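# Sort faulty pump bottles into the grey tray

## Task

Among the five empty pump bottles, one or two have a defective pump whose head stays down after being pressed. Find them and place them in the grey tray. Every working bottle must finish upright on the table and not in the tray. A bottle that stays in place only because the robot is holding it does not count. At the end, open the grippers and move the arms away, and everything must settle and stop moving shortly after you finish. Nothing may be pushed or dropped off the table.

## Robot and tools

Robot: two arms, left_arm and right_arm, each ending in a two-finger gripper. The fingers point along the gripper's own +z axis and the pads open and close along its y axis. Two wrist cameras, cam_left_wrist and cam_right_wrist, each 504x504 pixels, send images with every result, in that order.

Frames: result poses use one shared scene frame. The origin sits on the table top midway between the arms. +z is up, +x reaches out over the table, and left_arm is mounted on the +y side. The arm names do not tell you image sides. Reported hand positions can be a little off, more so at long reach. end_effector_position is the point between the pads when they are closed; closed fingertips extend about 33 mm past it, fully open ones about 9 mm. Closing pushes the tips roughly 24 mm further out, so keep that clearance above the table.

The 18-number row (all values in [-1, 1]), used by both execute_actions and move: one flat list covering both arms. Numbers 1 to 9 are left_arm: dx, dy, dz, rx, ry, rz, then left_gripper position, force_limit, speed. Numbers 10 to 18 are the same nine for right_arm and right_gripper. dx to rz are an offset, not a pose: they are expressed in that gripper's own axes and measured from its pose at the start of the action (for the first action of a call, the last pose a result reported). Scale: 1.0 equals 0.6 m or 180 degrees. rx, ry, rz form a single rotation vector. Gripper position: +1 fully open (140 mm), pads touch near -0.8, -1 closes until blocked. force_limit: about 14 N at -1, 60 N at 0, 107 N at +1 for parts up to 40 mm wide. speed: pad gap changes about 30 mm/s at -1, 140 at 0, 250 at +1. To leave a gripper unchanged, resend its previous three values; a 0 is a real command.

execute_actions(actions): a list of actions run in sequence. Each action is a table of up to 15 rows, one row per 1/30 s step; if fewer than 15 rows, the last row repeats to fill 15 steps. Every row is an offset from the action's start pose, not from the preceding row. An empty list simply returns the current state and images. Per step, the commanded pose is clipped to within 70 mm and 16 degrees of the measured pose; damped inverse kinematics follows, favouring position over orientation. A distant target may need several actions, and after an action the arm goes no further than its last clipped pose, so send the remainder next. "Hand target" lines show where each gripper is currently being driven.

move(target, speed, blocking): target is one 18-number row; its offsets count from the pose in this scene's latest result that shows one. Each gripper travels a straight line toward its target, and both paths finish together, lasting 0.5 to 10 s (cut off at 10 s). speed is top path speed in m/s, 0.002 to 0.5, default 0.25; rotation is capped at twice that in rad/s. Rotations take the short way. Paths ignore obstacles and the other arm, grippers may lag, drift or overshoot speed near full extension. Gripper values are sent at the start. Faster moves and targets set deeper past a contact hit and press harder. The result adds a "move:" line with the ending (done, off_target, moving, held, fault) and limits (paced = pose clipped; held = a check blocked steps, after which the arm can jump faster than speed), plus each gripper's distance from its target. If only one arm is named, the other finished. blocking=false returns after 0.5 s while motion continues; check with wait(0), and call wait or stop before sending more rows or moves.

wait(seconds): 0 to 10; the scene runs with the last commands held; returns early if a move ends. stop(): brakes a running move; needs room, more when fast; fingers continue. zoom_image(camera, region): region [x0, y0, x1, y1] in pixels of that camera's latest image, top-left origin, at most 504 by 504. finished_scene(scene): ends the current scene (give its number) after the last command is held; irreversible, and reports success.

Gripping: close with position -1 and confirm object_status 2 (0 moving, 1 blocked while opening, 2 blocked while closing, 3 reached target or pads met). position_measured is in counts: 3 fully open, 230 pads touching, nonlinear. To squeeze harder while status is 2, raise force_limit and switch position between -1 and -0.98. Stopped fingers hold until a new position (difference of 0.01 or more) is sent or the object yields.

Safety: "pose unreachable" means the clearance check altered or blocked that arm's command. Joint ranges (rad): waist ±2.744, shoulder ±1.784, upper arm roll ±2.901, elbow -3.042 to -0.152, forearm roll ±2.807, wrist pitch 0.544 to 4.517, wrist roll ±3.016. Load limits (N m): waist 35, shoulder 35, upper arm roll 32, elbow 30, forearm roll 12, wrist pitch 12, wrist roll 12, held weight included. Reaching one triggers a torque fault: that arm halts 10 s and drops the rest of the call. Holding loads heats motors; MOTOR HOT warns, and OVER-TEMPERATURE FAULT brakes the arm until it cools. Keep the arms from colliding or pressing on each other. Brief external tugs on held parts or pushes on loose ones may happen. To test a pump, press its head down gently and see whether it springs back. Avoid drops, slams, hard pushes and anything leaving the table; an arm meant to stay still gets its correction offset in the first call, then zeros.

Each tool is called after "Request:" by a JSON object that holds its "fn" and its "kwargs", one argument or row to a line.

## Session

I'll start by looking at the current state.

Request:
{"fn": "execute_actions", "kwargs": {
  "actions": []
}}

Scene clock: 0.00 s.
left_arm: end_effector_position=(+0.0591, +0.7971, +0.2119) position_measured=3 object_status=3 end_effector_quat_wxyz=(+0.393, +0.890, -0.053, +0.223) | right_arm: end_effector_position=(+0.6034, -0.2391, +0.4145) position_measured=3 object_status=3 end_effector_quat_wxyz=(-0.002, +0.954, -0.300, +0.000)
Joint positions: left_arm=[ 1.615  0.659 -0.04  -1.291 -0.262  1.053  0.242] | right_arm=[-0.003 -0.003 -0.003 -1.571  0.003  1.571 -0.793]
Joint velocities: left_arm=[-0.001  0.     0.001  0.001  0.     0.    -0.   ] | right_arm=[ 0.     0.001 -0.    -0.001 -0.    -0.001 -0.   ]
Hand target (left_arm): +0.059, +0.797, +0.212; +0.393, +0.890, -0.053, +0.223
Hand target (right_arm): +0.603, -0.239, +0.415; -0.002, +0.954, -0.300, +0.000

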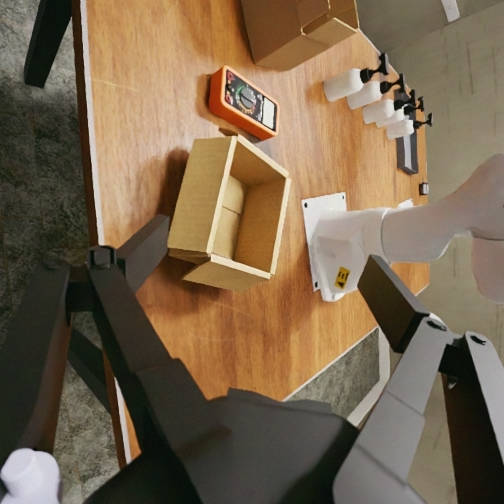

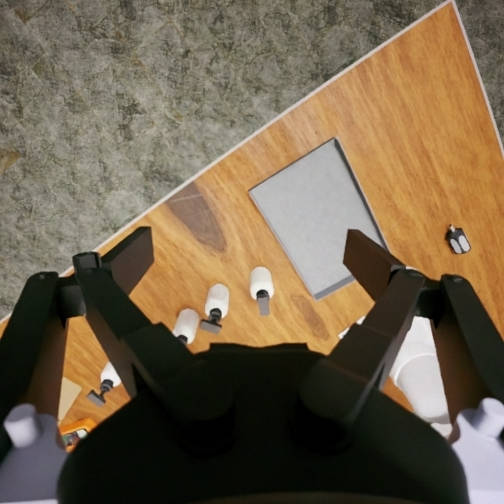

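Request:
{"fn": "zoom_image", "kwargs": {
  "camera": "cam_right_wrist",
  "region": [40, 220, 340, 460]
}}

Request:
{"fn": "zoom_image", "kwargs": {
  "camera": "cam_left_wrist",
  "region": [300, 30, 480, 210]
}}

Region (40, 220, 340, 460) of cam_right_wrist's 504x504 image, scaled by 1.680, with more detail than that image has; it fills the top 403 rows of this view, and the rest is white.

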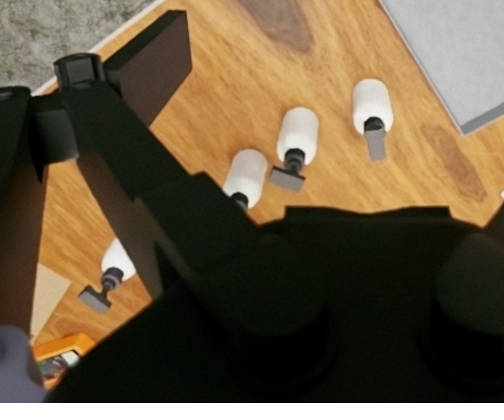

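Region (300, 30, 480, 210) of cam_left_wrist's 504x504 image, scaled by 2.800, with more detail than that image has.

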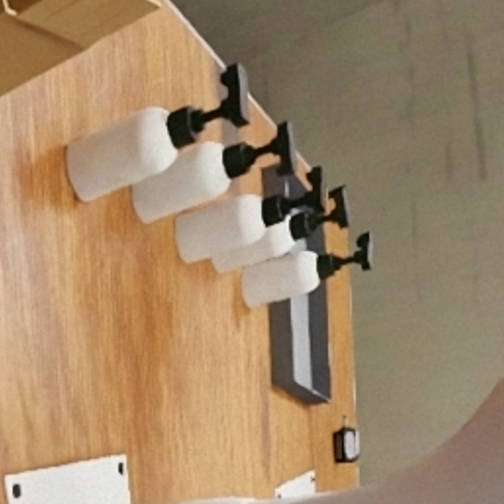

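Request:
{"fn": "move", "kwargs": {
  "target": [0,0,0,0,0,0,1,0,0,-0.253,-0.004,-0.008,0,0,-0.194,1,0,0],
  "speed": 0.25
}}

Scene clock: 57.70 s.
left_arm: end_effector_position=(+0.0591, +0.7971, +0.2119) position_measured=3 object_status=3 end_effector_quat_wxyz=(+0.393, +0.890, -0.053, +0.223) | right_arm: end_effector_position=(+0.4808, -0.1499, +0.4192) position_measured=3 object_status=3 end_effector_quat_wxyz=(-0.000, +1.000, -0.006, +0.000)
Joint positions: left_arm=[ 1.615  0.659 -0.04  -1.291 -0.262  1.053  0.242] | right_arm=[ 0.185 -0.292  0.039 -1.873  0.012  1.582 -1.162]
Joint velocities: left_arm=[-0.     0.    -0.001  0.    -0.002 -0.001  0.002] | right_arm=[-0.001  0.002 -0.003 -0.     0.     0.001 -0.028]
Hand target (left_arm): +0.059, +0.797, +0.212; +0.393, +0.890, -0.053, +0.223
Hand target (right_arm): +0.481, -0.149, +0.419; -0.002, +1.000, -0.000, +0.000
Off the commanded pose (left_arm): 0.000 m, 0 deg.
Off the commanded pose (right_arm): 0.001 m, 1 deg.
move: done

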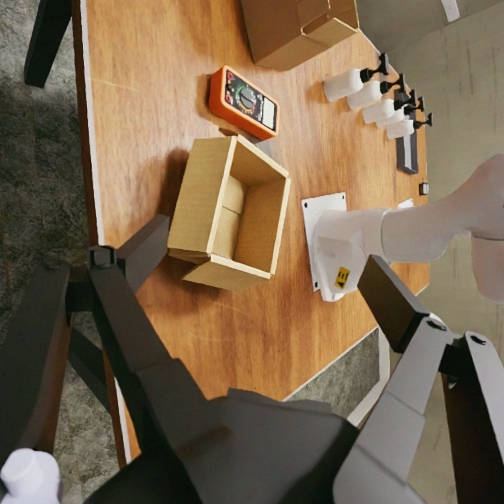

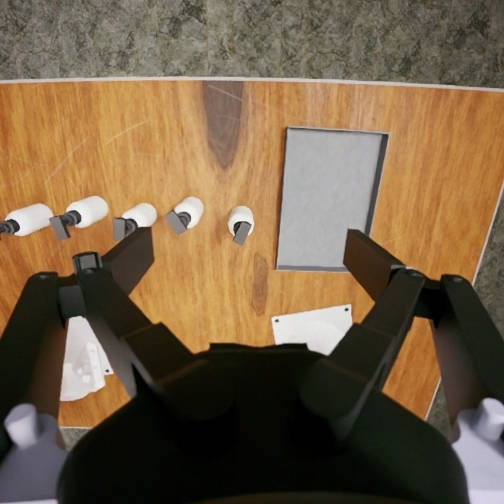

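Request:
{"fn": "zoom_image", "kwargs": {
  "camera": "cam_right_wrist",
  "region": [0, 160, 280, 280]
}}

Request:
{"fn": "zoom_image", "kwargs": {
  "camera": "cam_right_wrist",
  "region": [150, 170, 290, 270]
}}

Region (0, 160, 280, 280) of cam_right_wrist's 504x504 image, scaled by 1.800, with more detail than that image has; it fills the top 216 rows of this view, and the rest is white.

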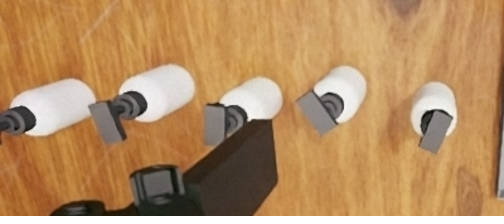

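Region (150, 170, 290, 270) of cam_right_wrist's 504x504 image, scaled by 3.600, with more detail than that image has; it fills the top 360 rows of this view, and the rest is white.

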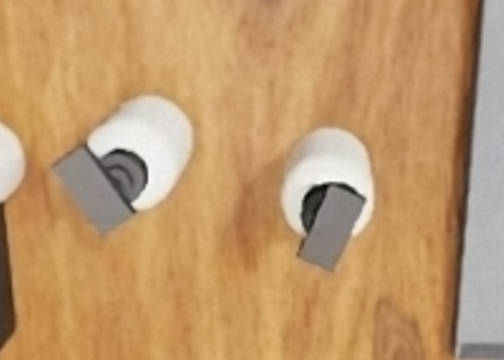

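Request:
{"fn": "zoom_image", "kwargs": {
  "camera": "cam_right_wrist",
  "region": [250, 60, 504, 360]
}}

Region (250, 60, 504, 360) of cam_right_wrist's 504x504 image, scaled by 1.680, with more detail than that image has; it fills the left 427 columns of this view, and the rest is white.

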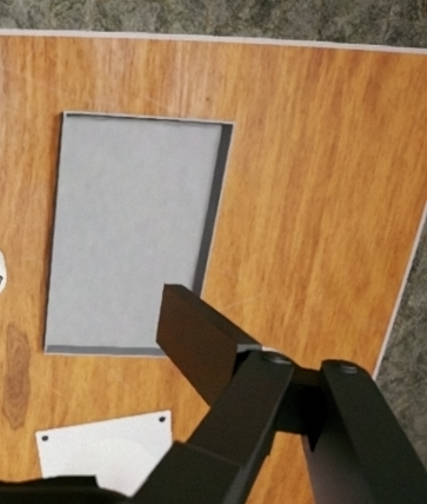

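Request:
{"fn": "move", "kwargs": {
  "target": [0,0,0,0,0,0,1,0,0,0,0,0.1667,0,0,0,1,0,0],
  "speed": 0.2
}}

Scene clock: 110.40 s.
left_arm: end_effector_position=(+0.0591, +0.7971, +0.2119) position_measured=3 object_status=3 end_effector_quat_wxyz=(+0.393, +0.890, -0.053, +0.223) | right_arm: end_effector_position=(+0.4806, -0.1518, +0.3191) position_measured=3 object_status=3 end_effector_quat_wxyz=(+0.001, +1.000, -0.005, -0.002)
Joint positions: left_arm=[ 1.615  0.659 -0.04  -1.291 -0.262  1.053  0.242] | right_arm=[ 0.185 -0.312  0.039 -2.148  0.012  1.832 -1.167]
Joint velocities: left_arm=[ 0.    -0.001 -0.002  0.     0.001  0.001 -0.001] | right_arm=[0.001 0.    0.    0.001 0.002 0.011 0.001]
Hand target (left_arm): +0.059, +0.797, +0.212; +0.393, +0.890, -0.053, +0.223
Hand target (right_arm): +0.481, -0.150, +0.319; -0.000, +1.000, -0.007, +0.000
Off the commanded pose (left_arm): 0.000 m, 0 deg.
Off the commanded pose (right_arm): 0.002 m, 0 deg.
move: done

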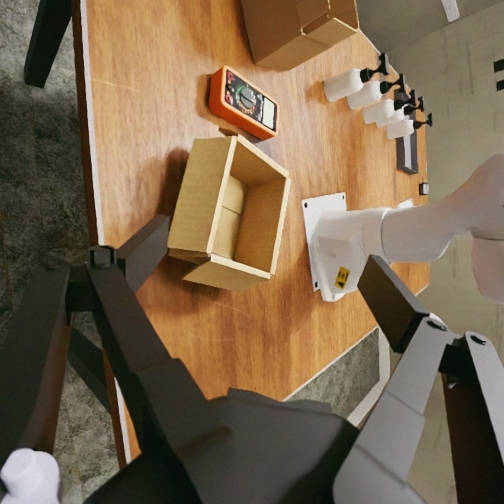

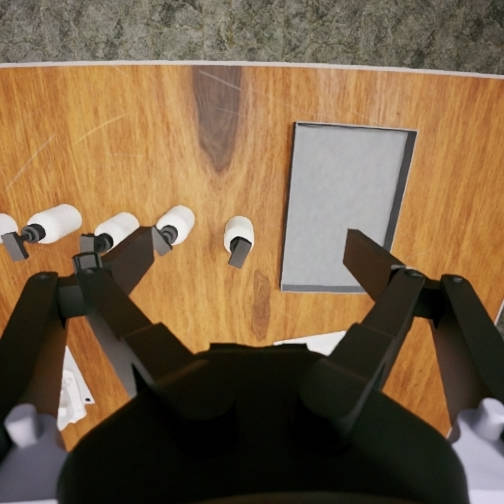

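Request:
{"fn": "zoom_image", "kwargs": {
  "camera": "cam_right_wrist",
  "region": [250, 60, 504, 360]
}}

Request:
{"fn": "zoom_image", "kwargs": {
  "camera": "cam_right_wrist",
  "region": [140, 180, 280, 280]
}}

Region (250, 60, 504, 360) of cam_right_wrist's 504x504 image, scaled by 1.680, with more detail than that image has; it fills the left 427 columns of this view, and the rest is white.

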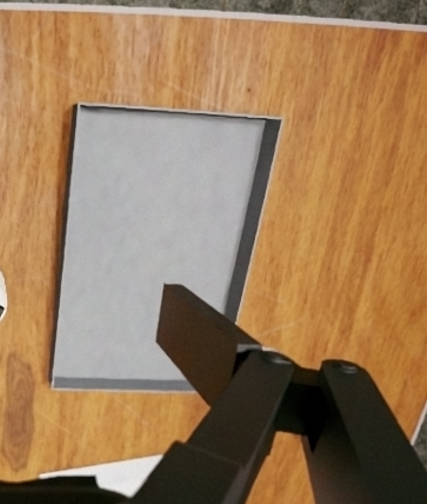

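Region (140, 180, 280, 280) of cam_right_wrist's 504x504 image, scaled by 3.600, with more detail than that image has; it fills the top 360 rows of this view, and the rest is white.

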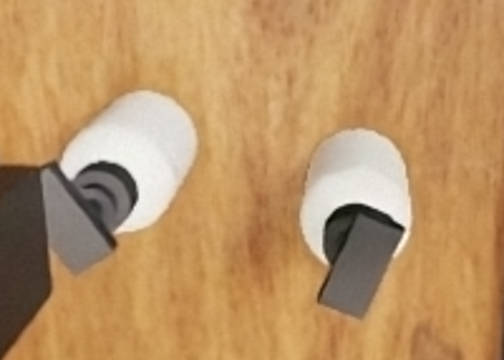

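Request:
{"fn": "move", "kwargs": {
  "target": [0.438,0.573,0.649,0.2606,-0.1478,-0.0351,-1,0,0,-0.244,-0.142,-0.002,0,0,-0.003,-1,0,0],
  "speed": 0.3
}}

Scene clock: 216.07 s.
left_arm: end_effector_position=(+0.3370, +0.3020, +0.3107) position_measured=233 object_status=3 end_effector_quat_wxyz=(+0.002, +1.000, -0.010, -0.005) | right_arm: end_effector_position=(+0.3376, -0.0639, +0.3212) position_measured=233 object_status=3 end_effector_quat_wxyz=(+0.001, +1.000, +0.003, +0.000)
Joint positions: left_arm=[ 1.292 -1.55  -0.714 -2.449 -0.826  1.077 -0.606] | right_arm=[ 0.261 -0.565  0.264 -2.338  0.143  1.787 -0.947]
Joint velocities: left_arm=[ 0.001 -0.003  0.    -0.001 -0.003 -0.009 -0.024] | right_arm=[ 0.001 -0.001 -0.    -0.001 -0.001 -0.     0.007]
Hand target (left_arm): +0.338, +0.300, +0.311; +0.002, +1.000, -0.005, -0.005
Hand target (right_arm): +0.335, -0.064, +0.320; +0.001, +1.000, -0.000, -0.002
Off the commanded pose (left_arm): 0.019 m, 1 deg.
Off the commanded pose (right_arm): 0.003 m, 0 deg.
move: off_target (left_arm)

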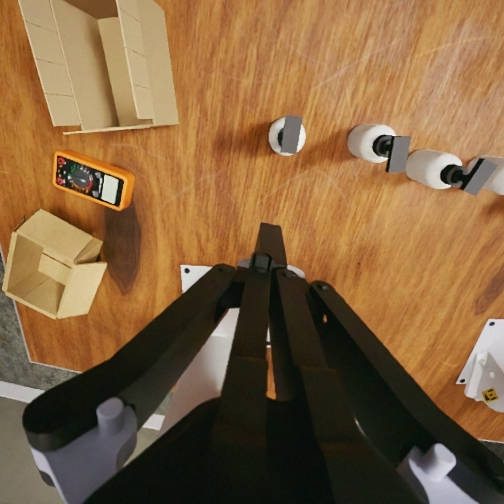

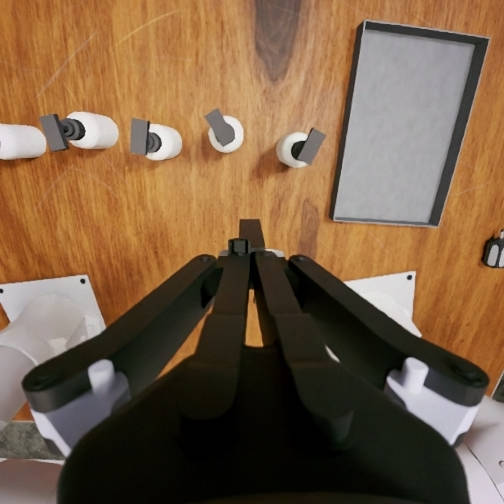

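Request:
{"fn": "zoom_image", "kwargs": {
  "camera": "cam_right_wrist",
  "region": [190, 90, 350, 250]
}}

Request:
{"fn": "zoom_image", "kwargs": {
  "camera": "cam_right_wrist",
  "region": [0, 80, 200, 200]
}}

Request:
{"fn": "zoom_image", "kwargs": {
  "camera": "cam_left_wrist",
  "region": [230, 90, 430, 290]
}}

Region (190, 90, 350, 250) of cam_right_wrist's 504x504 image, scaled by 3.150, with more detail than that image has.

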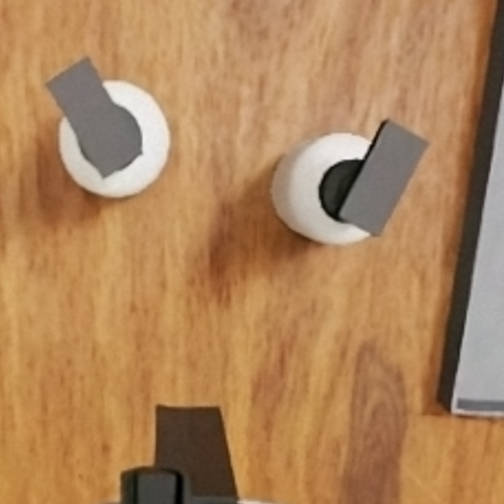

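Region (0, 80, 200, 200) of cam_right_wrist's 504x504 image, scaled by 2.520, with more detail than that image has; it fills the top 302 rows of this view, and the rest is white.

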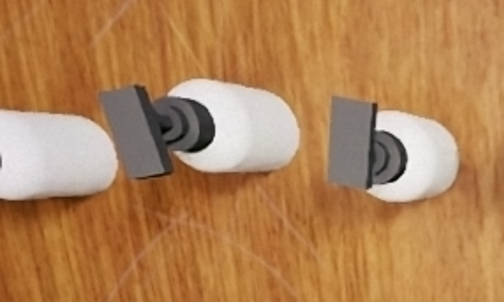

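Region (230, 90, 430, 290) of cam_left_wrist's 504x504 image, scaled by 2.520, with more detail than that image has.

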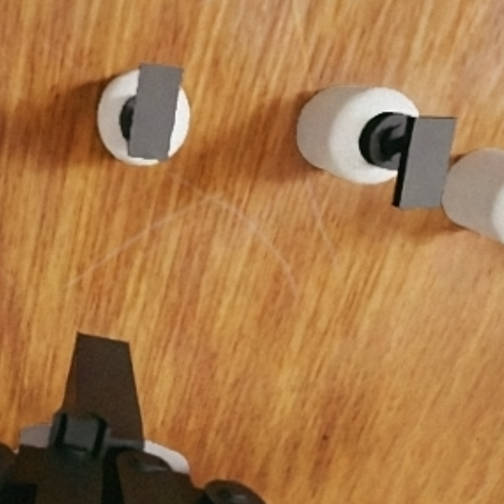

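Request:
{"fn": "move", "kwargs": {
  "target": [0.1395,0.004,0.1167,0.0013,0.0032,-0.0064,-1,0,0,0.100,0.1208,0.1353,0,0,0.002,-1,0,0],
  "speed": 0.2
}}

Scene clock: 337.40 s.
left_arm: end_effector_position=(+0.4171, +0.3008, +0.2405) position_measured=233 object_status=3 end_effector_quat_wxyz=(+0.000, +1.000, -0.001, -0.001) | right_arm: end_effector_position=(+0.3968, -0.1361, +0.2415) position_measured=233 object_status=3 end_effector_quat_wxyz=(+0.000, +1.000, -0.007, -0.001)
Joint positions: left_arm=[ 1.38  -1.596 -0.957 -2.428 -1.095  1.162 -0.668] | right_arm=[ 0.209 -0.5    0.127 -2.509  0.068  2.01  -1.091]
Joint velocities: left_arm=[ 0.002 -0.003 -0.001 -0.    -0.005 -0.    -0.008] | right_arm=[-0.    -0.     0.001 -0.001  0.001  0.011 -0.025]
Hand target (left_arm): +0.419, +0.301, +0.241; -0.002, +1.000, +0.001, +0.000
Hand target (right_arm): +0.398, -0.137, +0.240; +0.001, +1.000, -0.001, +0.000
Off the commanded pose (left_arm): 0.004 m, 0 deg.
Off the commanded pose (right_arm): 0.002 m, 1 deg.
move: off_target (left_arm)

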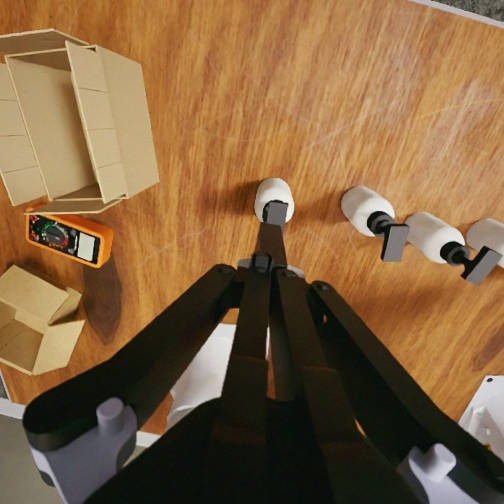

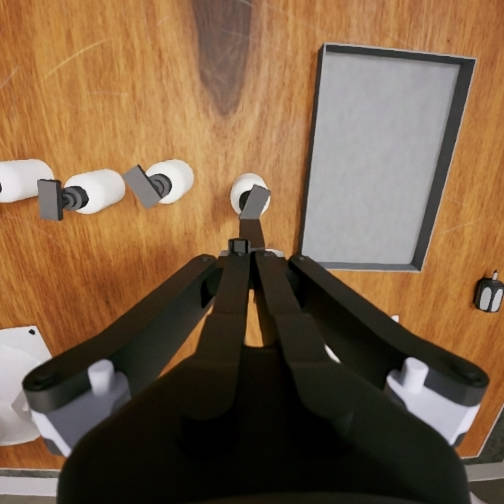

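Request:
{"fn": "zoom_image", "kwargs": {
  "camera": "cam_right_wrist",
  "region": [200, 150, 300, 250]
}}

Request:
{"fn": "zoom_image", "kwargs": {
  "camera": "cam_left_wrist",
  "region": [220, 155, 320, 255]
}}

Region (200, 150, 300, 250) of cam_right_wrist's 504x504 image, scaled by 5.040, with more detail than that image has.

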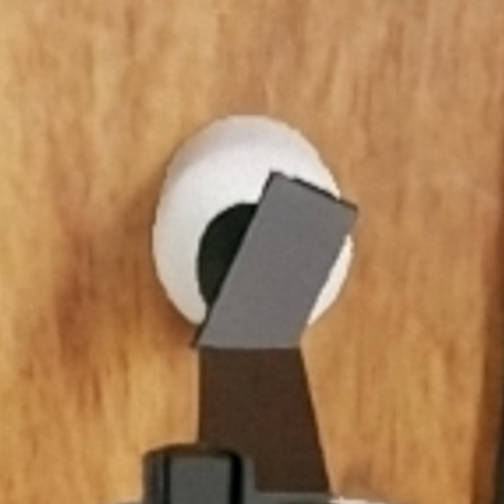

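Region (220, 155, 320, 255) of cam_left_wrist's 504x504 image, scaled by 5.040, with more detail than that image has.

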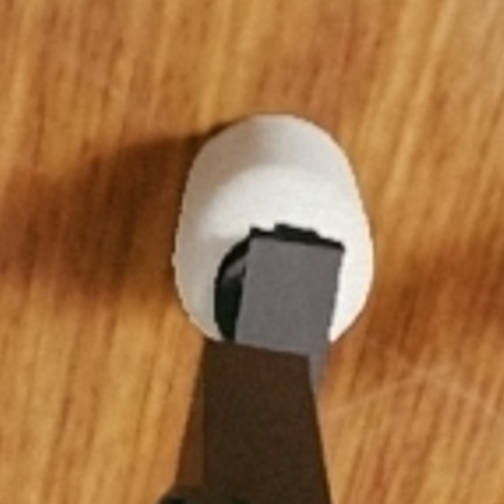

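Request:
{"fn": "zoom_image", "kwargs": {
  "camera": "cam_left_wrist",
  "region": [324, 160, 504, 300]
}}

Request:
{"fn": "zoom_image", "kwargs": {
  "camera": "cam_left_wrist",
  "region": [0, 20, 200, 280]
}}

Region (324, 160, 504, 300) of cam_left_wrist's 504x504 image, scaled by 2.800, with more detail than that image has.

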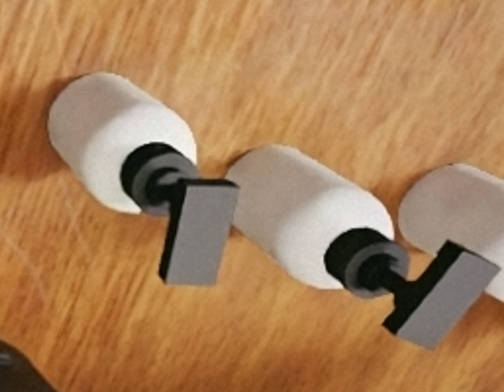

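Region (0, 20, 200, 280) of cam_left_wrist's 504x504 image, scaled by 1.938, with more detail than that image has; it fills the left 388 columns of this view, and the rest is white.

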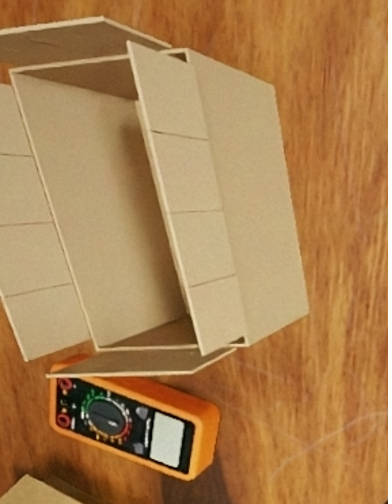

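Request:
{"fn": "move", "kwargs": {
  "target": [-0.0183,0.0123,0.0675,0,0,0,-1,0,0,0.0087,0.0017,0.0692,0,0,-0.0045,-1,0,0],
  "speed": 0.1
}}

Scene clock: 386.73 s.
left_arm: end_effector_position=(+0.4055, +0.2939, +0.2011) position_measured=233 object_status=3 end_effector_quat_wxyz=(+0.000, +1.000, -0.004, -0.002) | right_arm: end_effector_position=(+0.4009, -0.1364, +0.2010) position_measured=233 object_status=3 end_effector_quat_wxyz=(-0.001, +1.000, -0.003, -0.002)
Joint positions: left_arm=[ 1.312 -1.676 -1.025 -2.524 -1.166  1.173 -0.673] | right_arm=[ 0.209 -0.446  0.127 -2.572  0.068  2.126 -1.104]
Joint velocities: left_arm=[-0.001 -0.004 -0.001 -0.001 -0.003  0.     0.   ] | right_arm=[-0.001  0.002  0.    -0.001  0.001  0.01  -0.   ]
Hand target (left_arm): +0.406, +0.294, +0.200; +0.000, +1.000, -0.001, -0.001
Hand target (right_arm): +0.402, -0.137, +0.200; +0.000, +1.000, -0.000, -0.001
Off the commanded pose (left_arm): 0.001 m, 0 deg.
Off the commanded pose (right_arm): 0.002 m, 0 deg.
move: done

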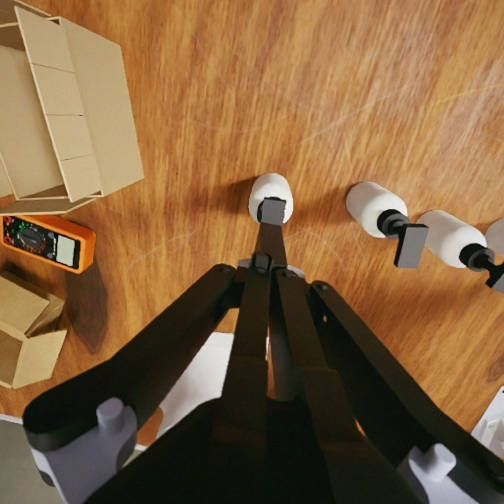

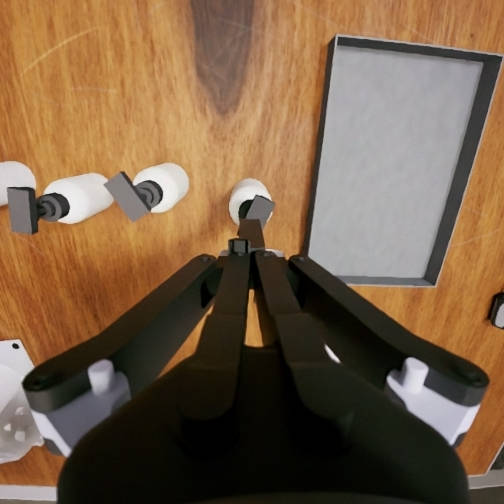

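Request:
{"fn": "move", "kwargs": {
  "target": [0,0,0.0433,0,0,0,-1,0,0,0.001,0.001,0.0433,0,0,0,-1,0,0],
  "speed": 0.04
}}

Scene clock: 389.93 s.
left_arm: end_effector_position=(+0.4047, +0.2941, +0.1762) position_measured=233 object_status=3 end_effector_quat_wxyz=(+0.000, +1.000, -0.006, -0.004) | right_arm: end_effector_position=(+0.4011, -0.1377, +0.1761) position_measured=233 object_status=3 end_effector_quat_wxyz=(-0.001, +1.000, -0.003, -0.003)
Joint positions: left_arm=[ 1.289 -1.713 -1.083 -2.563 -1.223  1.184 -0.673] | right_arm=[ 0.209 -0.411  0.127 -2.611  0.068  2.197 -1.104]
Joint velocities: left_arm=[ 0.001 -0.006 -0.001  0.001 -0.006 -0.     0.   ] | right_arm=[ 0.001  0.    -0.001 -0.001  0.     0.012  0.002]
Hand target (left_arm): +0.405, +0.295, +0.175; -0.000, +1.000, -0.004, -0.002
Hand target (right_arm): +0.401, -0.137, +0.175; -0.000, +1.000, -0.003, -0.002
Off the commanded pose (left_arm): 0.001 m, 0 deg.
Off the commanded pose (right_arm): 0.001 m, 0 deg.
move: done

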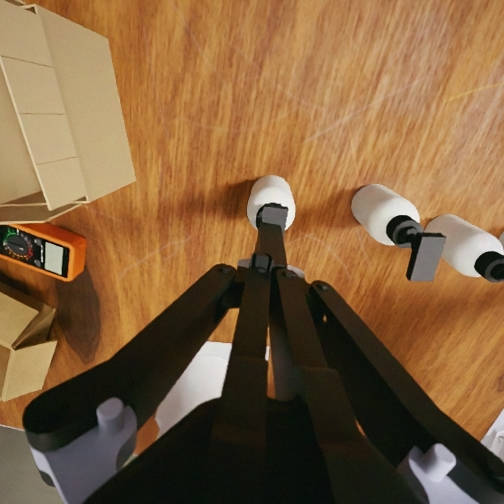

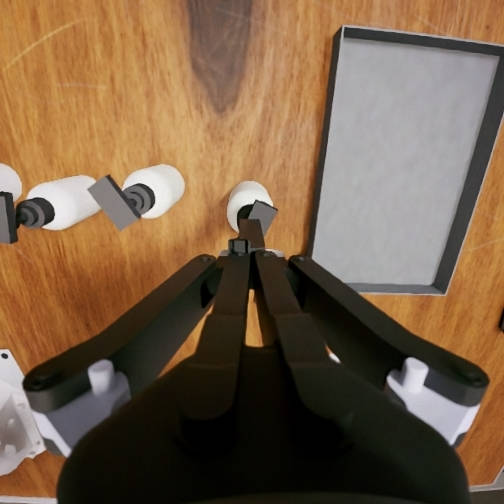

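Request:
{"fn": "move", "kwargs": {
  "target": [0,0,0.02,0,0,0,-1,0,0,0,0,0.02,0,0,0,-1,0,0],
  "speed": 0.03
}}

Scene clock: 392.00 s.
left_arm: end_effector_position=(+0.4040, +0.2939, +0.1651) position_measured=233 object_status=3 end_effector_quat_wxyz=(+0.000, +1.000, -0.007, -0.006) | right_arm: end_effector_position=(+0.4024, -0.1375, +0.1672) position_measured=233 object_status=3 end_effector_quat_wxyz=(-0.002, +1.000, -0.004, -0.002)
Joint positions: left_arm=[ 1.279 -1.727 -1.11  -2.578 -1.247  1.188 -0.673] | right_arm=[ 0.209 -0.396  0.127 -2.625  0.068  2.228 -1.104]
Joint velocities: left_arm=[ 0.001 -0.007 -0.    -0.    -0.009 -0.    -0.001] | right_arm=[ 0.001  0.002 -0.002 -0.004  0.     0.015 -0.001]
Hand target (left_arm): +0.405, +0.294, +0.164; +0.000, +1.000, -0.006, -0.004
Hand target (right_arm): +0.401, -0.138, +0.164; -0.001, +1.000, -0.004, -0.003
Off the commanded pose (left_arm): 0.001 m, 0 deg.
Off the commanded pose (right_arm): 0.003 m, 0 deg.
move: done

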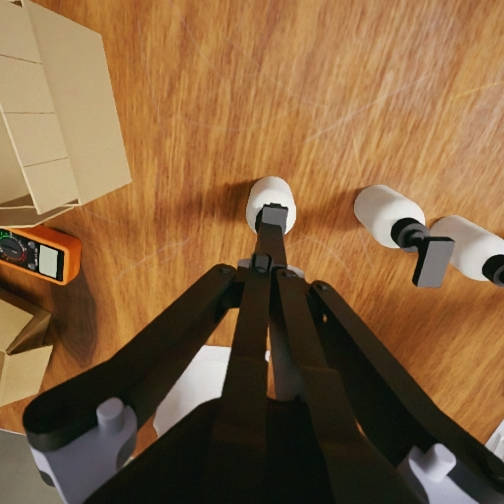

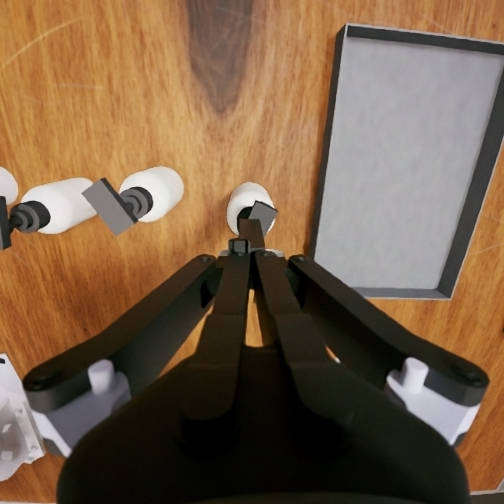

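Request:
{"fn": "move", "kwargs": {
  "target": [0,0,0.015,0,0.002,0,-1,0,0,-0.002,0,0.0185,0,0,0,-1,0,0],
  "speed": 0.03
}}

Scene clock: 394.60 s.
left_arm: end_effector_position=(+0.4043, +0.2936, +0.1585) position_measured=233 object_status=3 end_effector_quat_wxyz=(-0.000, +1.000, -0.009, -0.002) | right_arm: end_effector_position=(+0.4036, -0.1373, +0.1600) position_measured=233 object_status=3 end_effector_quat_wxyz=(-0.003, +1.000, -0.004, +0.001)
Joint positions: left_arm=[ 1.267 -1.741 -1.127 -2.593 -1.269  1.195 -0.673] | right_arm=[ 0.209 -0.386  0.127 -2.638  0.068  2.258 -1.104]
Joint velocities: left_arm=[ 0.001 -0.002 -0.001 -0.002 -0.005  0.003  0.   ] | right_arm=[ 0.001  0.001  0.001 -0.002  0.001  0.009  0.   ]
Hand target (left_arm): +0.404, +0.294, +0.156; +0.000, +1.000, -0.007, -0.002
Hand target (right_arm): +0.401, -0.138, +0.156; -0.002, +1.000, -0.004, -0.002
Off the commanded pose (left_arm): 0.002 m, 0 deg.
Off the commanded pose (right_arm): 0.005 m, 0 deg.
move: off_target (right_arm)

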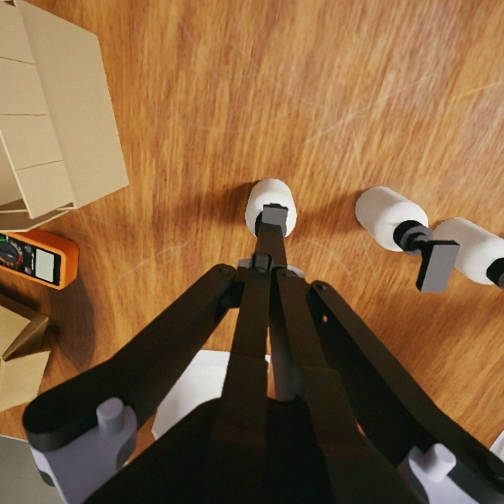

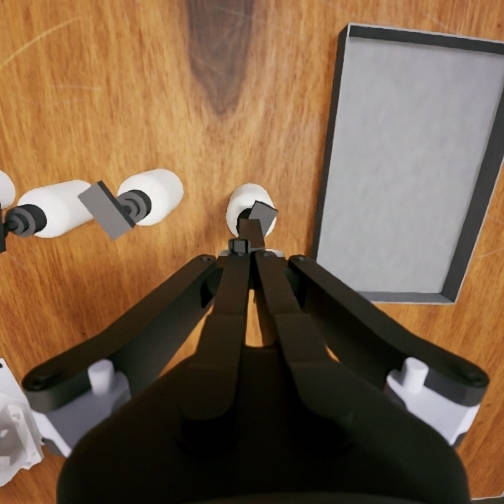

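Request:
{"fn": "move", "kwargs": {
  "target": [0,0,0.011,0,0,0,-1,0,0,-0.004,0,0.0165,0,-0.001,0,-1,0,0],
  "speed": 0.03
}}

Scene clock: 399.10 s.
left_arm: end_effector_position=(+0.4071, +0.2938, +0.1579) position_measured=233 object_status=3 end_effector_quat_wxyz=(-0.004, +1.000, -0.013, +0.003) | right_arm: end_effector_position=(+0.4075, -0.1355, +0.1587) position_measured=233 object_status=3 end_effector_quat_wxyz=(-0.007, +1.000, -0.004, +0.008)
Joint positions: left_arm=[ 1.259 -1.743 -1.131 -2.596 -1.276  1.207 -0.673] | right_arm=[ 0.209 -0.384  0.127 -2.644  0.068  2.282 -1.104]
Joint velocities: left_arm=[-0.006 -0.001 -0.003 -0.    -0.002  0.013 -0.002] | right_arm=[ 0.001  0.001  0.    -0.     0.     0.015  0.002]
Hand target (left_arm): +0.404, +0.294, +0.152; -0.000, +1.000, -0.009, -0.002
Hand target (right_arm): +0.401, -0.137, +0.150; -0.003, +1.000, -0.004, -0.001
Off the commanded pose (left_arm): 0.007 m, 1 deg.
Off the commanded pose (right_arm): 0.011 m, 1 deg.
move: off_target (left_arm, right_arm)

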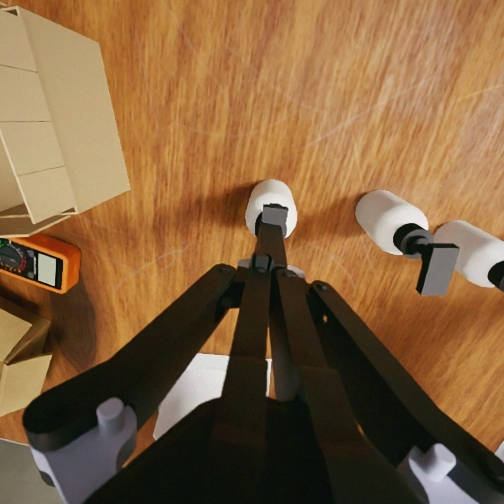

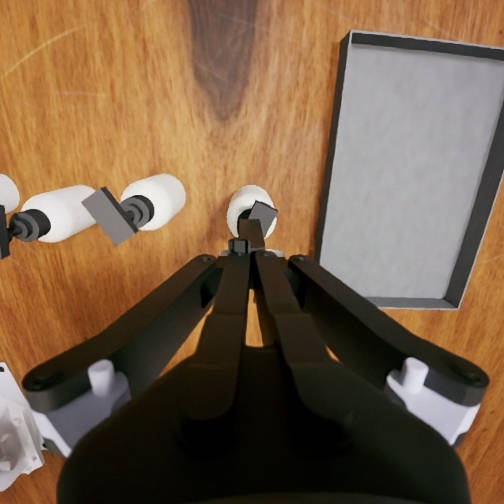

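Both have bottomed out at about z=0.158. Lifting both to z≈0.2 to compare with the earlier images.

Request:
{"fn": "move", "kwargs": {
  "target": [-0.003,0,-0.072,-0.0025,-0.002,-0.006,-1,0,0,-0.009,0.002,-0.0705,-0.0045,-0.005,-0.002,-1,0,0],
  "speed": 0.08
}}

Scene clock: 401.57 s.
left_arm: end_effector_position=(+0.4059, +0.2928, +0.1998) position_measured=233 object_status=3 end_effector_quat_wxyz=(-0.000, +1.000, -0.006, +0.001) | right_arm: end_effector_position=(+0.4015, -0.1361, +0.1999) position_measured=233 object_status=3 end_effector_quat_wxyz=(-0.001, +1.000, -0.002, +0.000)
Joint positions: left_arm=[ 1.305 -1.685 -1.025 -2.532 -1.174  1.174 -0.673] | right_arm=[ 0.21  -0.446  0.127 -2.577  0.068  2.135 -1.104]
Joint velocities: left_arm=[ 0.001  0.     0.     0.001  0.    -0.002 -0.001] | right_arm=[ 0.     0.    -0.    -0.001  0.001 -0.01  -0.001]
Hand target (left_arm): +0.405, +0.292, +0.201; +0.000, +1.000, -0.003, -0.001
Hand target (right_arm): +0.401, -0.137, +0.201; +0.000, +1.000, -0.001, -0.000
Off the commanded pose (left_arm): 0.002 m, 0 deg.
Off the commanded pose (right_arm): 0.001 m, 0 deg.
move: done

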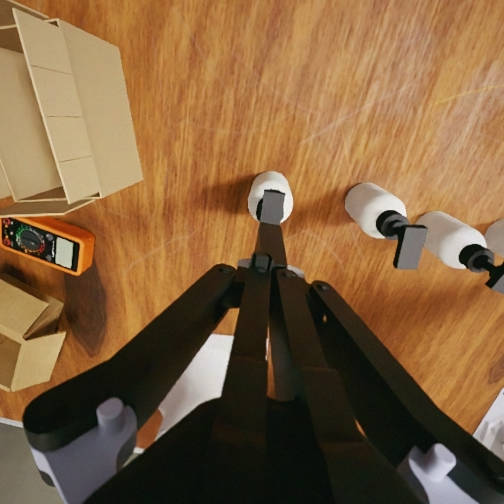

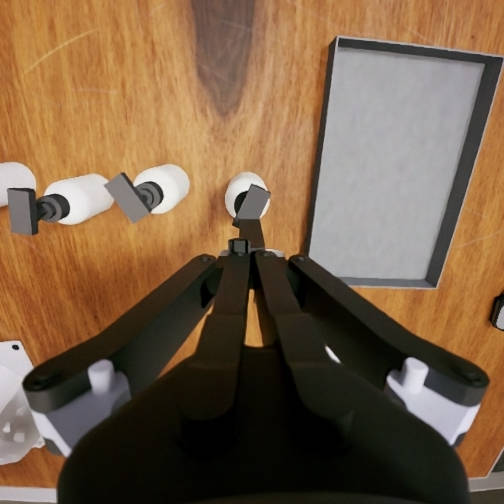

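Request:
{"fn": "zoom_image", "kwargs": {
  "camera": "cam_right_wrist",
  "region": [90, 140, 290, 250]
}}

Request:
{"fn": "zoom_image", "kwargs": {
  "camera": "cam_left_wrist",
  "region": [230, 150, 450, 290]
}}

Region (90, 140, 290, 250) of cam_right_wrist's 504x504 image, scaled by 2.520, with more detail than that image has; it fills the top 277 rows of this view, and the rest is white.

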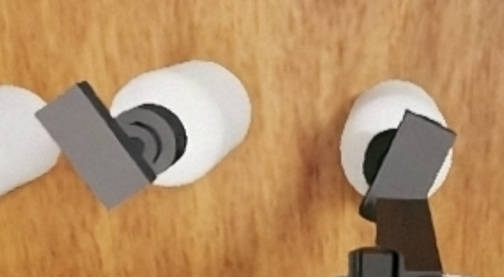

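Region (230, 150, 450, 290) of cam_left_wrist's 504x504 image, scaled by 2.291, with more detail than that image has; it fills the top 321 rows of this view, and the rest is white.

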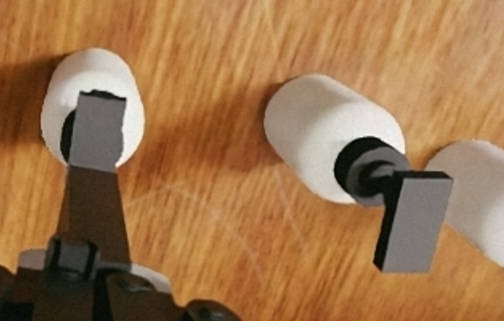

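Request:
{"fn": "move", "kwargs": {
  "target": [-0.1767,-0.2117,-0.3333,0,0,0,-1,0,0,0.0292,-0.1735,0.008,0,0,0,-1,0,0],
  "speed": 0.3
}}

Scene clock: 452.87 s.
left_arm: end_effector_position=(+0.3029, +0.4129, +0.3985) position_measured=233 object_status=3 end_effector_quat_wxyz=(+0.004, +1.000, -0.001, +0.002) | right_arm: end_effector_position=(+0.4184, -0.0331, +0.1946) position_measured=233 object_status=3 end_effector_quat_wxyz=(-0.001, +1.000, +0.003, -0.002)
Joint positions: left_arm=[ 1.448 -1.245 -0.547 -2.29  -0.574  1.156 -0.424] | right_arm=[ 0.232 -0.211  0.275 -2.366  0.074  2.158 -0.943]
Joint velocities: left_arm=[-0.011  0.004  0.001  0.001  0.01   0.002  0.017] | right_arm=[-0.    -0.     0.001  0.     0.002  0.001  0.028]
Hand target (left_arm): +0.303, +0.414, +0.400; +0.001, +1.000, -0.006, +0.002
Hand target (right_arm): +0.420, -0.032, +0.195; -0.001, +1.000, -0.002, +0.000
Off the commanded pose (left_arm): 0.008 m, 1 deg.
Off the commanded pose (right_arm): 0.002 m, 1 deg.
move: off_target (left_arm)

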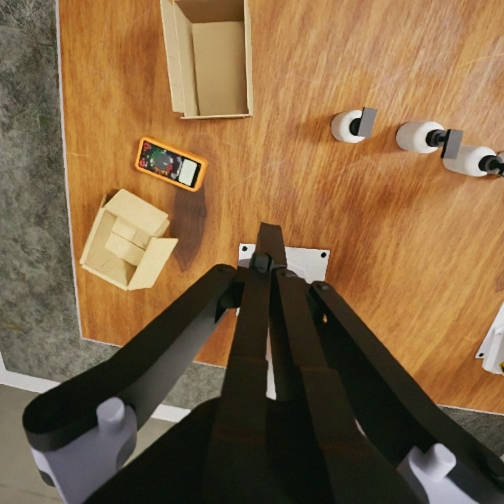

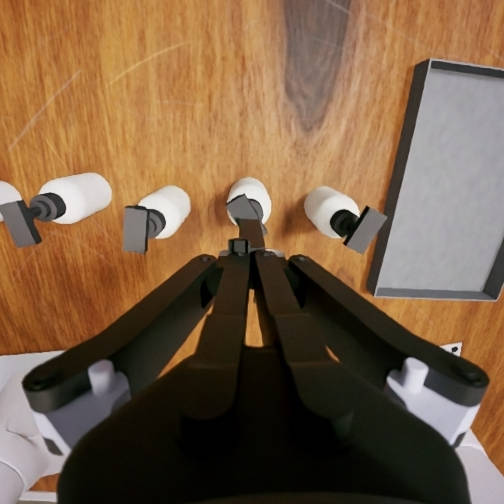

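Request:
{"fn": "move", "kwargs": {
  "target": [-0.138,-0.512,-0.083,0,0,0,-1,0,0,0.002,0,0.0677,0,0.001,0.002,-1,0,0],
  "speed": 0.3
}}

Scene clock: 457.07 s.
left_arm: end_effector_position=(+0.2182, +0.7157, +0.4519) position_measured=233 object_status=3 end_effector_quat_wxyz=(+0.006, +1.000, +0.008, +0.002) | right_arm: end_effector_position=(+0.4221, -0.0314, +0.1591) position_measured=233 object_status=3 end_effector_quat_wxyz=(-0.005, +1.000, -0.000, +0.002)
Joint positions: left_arm=[ 1.75  -0.466 -0.536 -1.86  -0.24   1.444 -0.211] | right_arm=[ 0.232 -0.159  0.279 -2.414  0.062  2.27  -0.929]
Joint velocities: left_arm=[ 0.001  0.001 -0.001  0.     0.007  0.002  0.01 ] | right_arm=[ 0.    -0.    -0.001  0.001 -0.001  0.004  0.002]
Hand target (left_arm): +0.219, +0.717, +0.453; +0.003, +1.000, +0.002, +0.001
Hand target (right_arm): +0.419, -0.033, +0.154; -0.001, +1.000, -0.000, -0.001
Off the commanded pose (left_arm): 0.008 m, 1 deg.
Off the commanded pose (right_arm): 0.006 m, 1 deg.
move: off_target (left_arm, right_arm)

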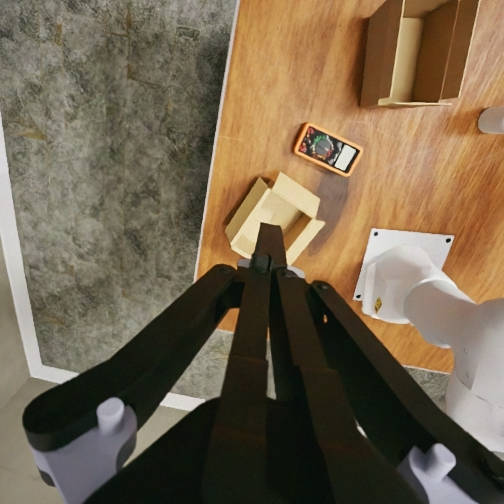

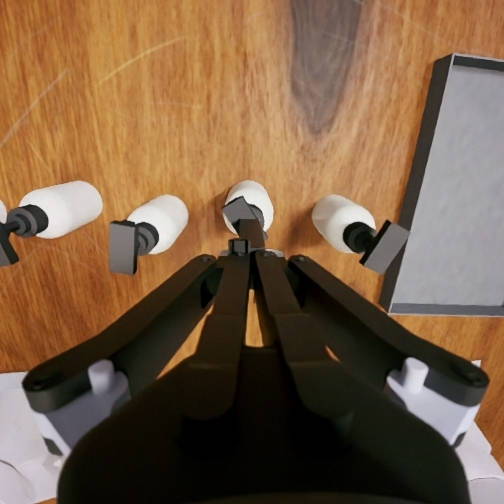

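Request:
{"fn": "move", "kwargs": {
  "target": [0.2,-0.15,0.08,0,0,0,-1,0,0,-0.004,0.002,-0.06,-0.003,-0.001,0,-1,0,0],
  "speed": 0.3
}}

Scene clock: 461.83 s.
left_arm: end_effector_position=(+0.3337, +0.8087, +0.4025) position_measured=233 object_status=3 end_effector_quat_wxyz=(+0.007, +1.000, +0.001, -0.004) | right_arm: end_effector_position=(+0.4195, -0.0328, +0.1940) position_measured=233 object_status=3 end_effector_quat_wxyz=(+0.001, +1.000, -0.000, +0.002)
Joint positions: left_arm=[ 1.737  0.028 -0.869 -1.573  0.021  1.575 -0.565] | right_arm=[ 0.232 -0.211  0.279 -2.367  0.065  2.165 -0.929]
Joint velocities: left_arm=[-0.002  0.002  0.003  0.001  0.005 -0.004 -0.032] | right_arm=[-0.001 -0.    -0.001 -0.     0.    -0.001 -0.   ]
Hand target (left_arm): +0.334, +0.808, +0.403; +0.007, +1.000, +0.007, -0.006
Hand target (right_arm): +0.419, -0.033, +0.195; -0.000, +1.000, -0.000, +0.001
Off the commanded pose (left_arm): 0.004 m, 1 deg.
Off the commanded pose (right_arm): 0.001 m, 0 deg.
move: off_target (left_arm)

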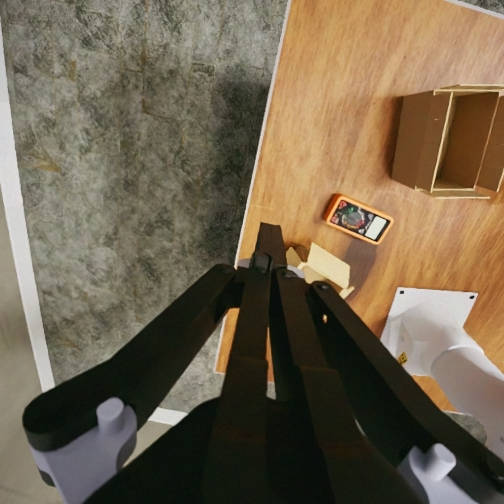

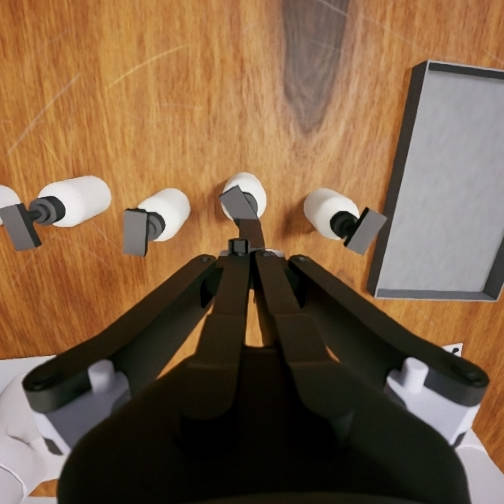

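Request:
{"fn": "zoom_image", "kwargs": {
  "camera": "cam_right_wrist",
  "region": [0, 150, 280, 270]
}}

Request:
{"fn": "zoom_image", "kwargs": {
  "camera": "cam_right_wrist",
  "region": [100, 160, 220, 270]
}}

Region (0, 150, 280, 270) of cam_right_wrist's 504x504 image, scaled by 1.800, with more detail than that image has; it fills the top 216 rows of this view, and the rest is white.

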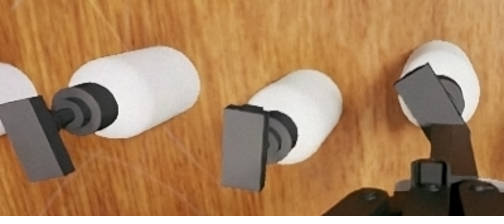

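Region (100, 160, 220, 270) of cam_right_wrist's 504x504 image, scaled by 4.200, with more detail than that image has; it fills the top 462 rows of this view, and the rest is white.

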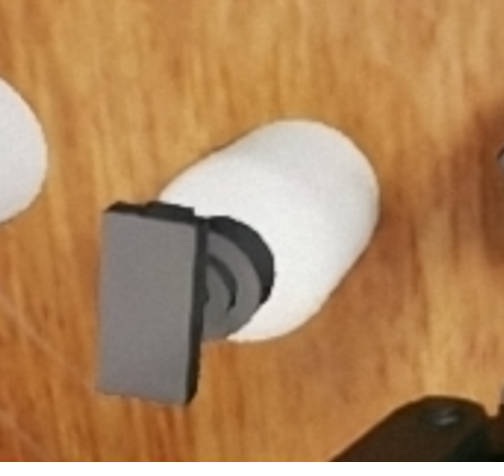

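Request:
{"fn": "move", "kwargs": {
  "target": [0.36,0.098,0.085,0,0,0,-1,0,0,-0.0225,-0.173,0,0,-0.001,0,-1,0,0],
  "speed": 0.3
}}

Scene clock: 483.00 s.
left_arm: end_effector_position=(+0.5485, +0.7528, +0.3503) position_measured=233 object_status=3 end_effector_quat_wxyz=(+0.002, +1.000, -0.008, -0.010) | right_arm: end_effector_position=(+0.4074, +0.0706, +0.1935) position_measured=233 object_status=3 end_effector_quat_wxyz=(-0.001, +1.000, +0.002, +0.000)
Joint positions: left_arm=[ 1.133  0.46  -0.814 -1.239  0.335  1.549 -1.04 ] | right_arm=[ 0.285 -0.016  0.395 -2.156  0.008  2.143 -0.724]
Joint velocities: left_arm=[-0.008  0.001  0.012  0.002 -0.    -0.008 -0.024] | right_arm=[ 0.     0.    -0.001  0.002 -0.002 -0.001  0.014]
Hand target (left_arm): +0.548, +0.753, +0.350; +0.003, +1.000, -0.001, -0.011
Hand target (right_arm): +0.407, +0.071, +0.193; +0.001, +1.000, -0.000, +0.000
Off the commanded pose (left_arm): 0.003 m, 1 deg.
Off the commanded pose (right_arm): 0.001 m, 0 deg.
move: done

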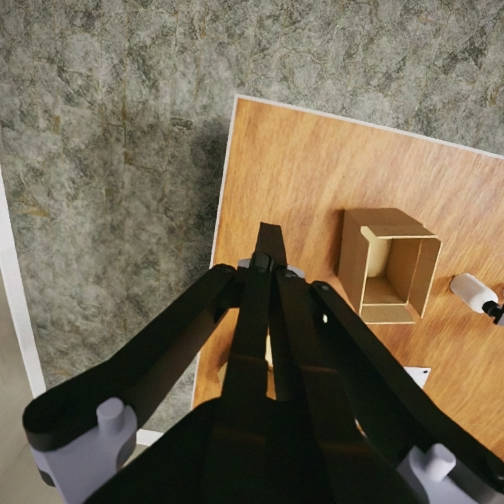

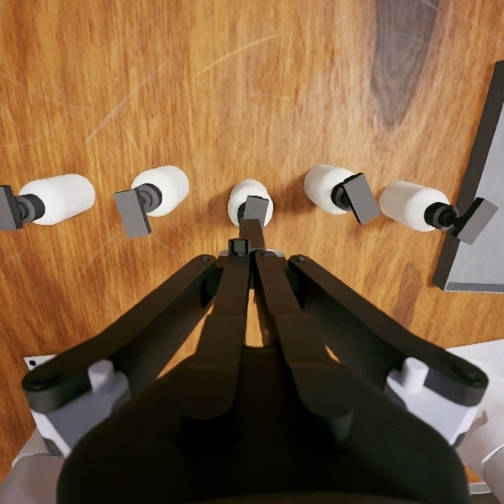

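Request:
{"fn": "zoom_image", "kwargs": {
  "camera": "cam_right_wrist",
  "region": [0, 150, 252, 260]
}}

Request:
{"fn": "zoom_image", "kwargs": {
  "camera": "cam_right_wrist",
  "region": [252, 150, 504, 260]
}}

Region (0, 150, 252, 260) of cam_right_wrist's 504x504 image, scaled by 2.000, with more detail than that image has; it fills the top 220 rows of this view, and the rest is white.

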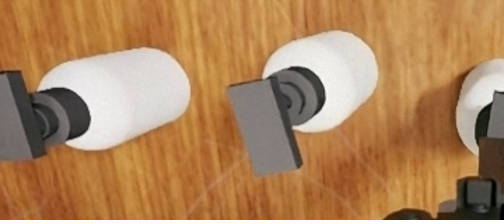

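Region (252, 150, 504, 260) of cam_right_wrist's 504x504 image, scaled by 2.000, with more detail than that image has; it fills the top 220 rows of this view, and the rest is white.

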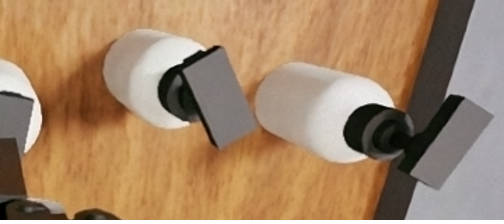

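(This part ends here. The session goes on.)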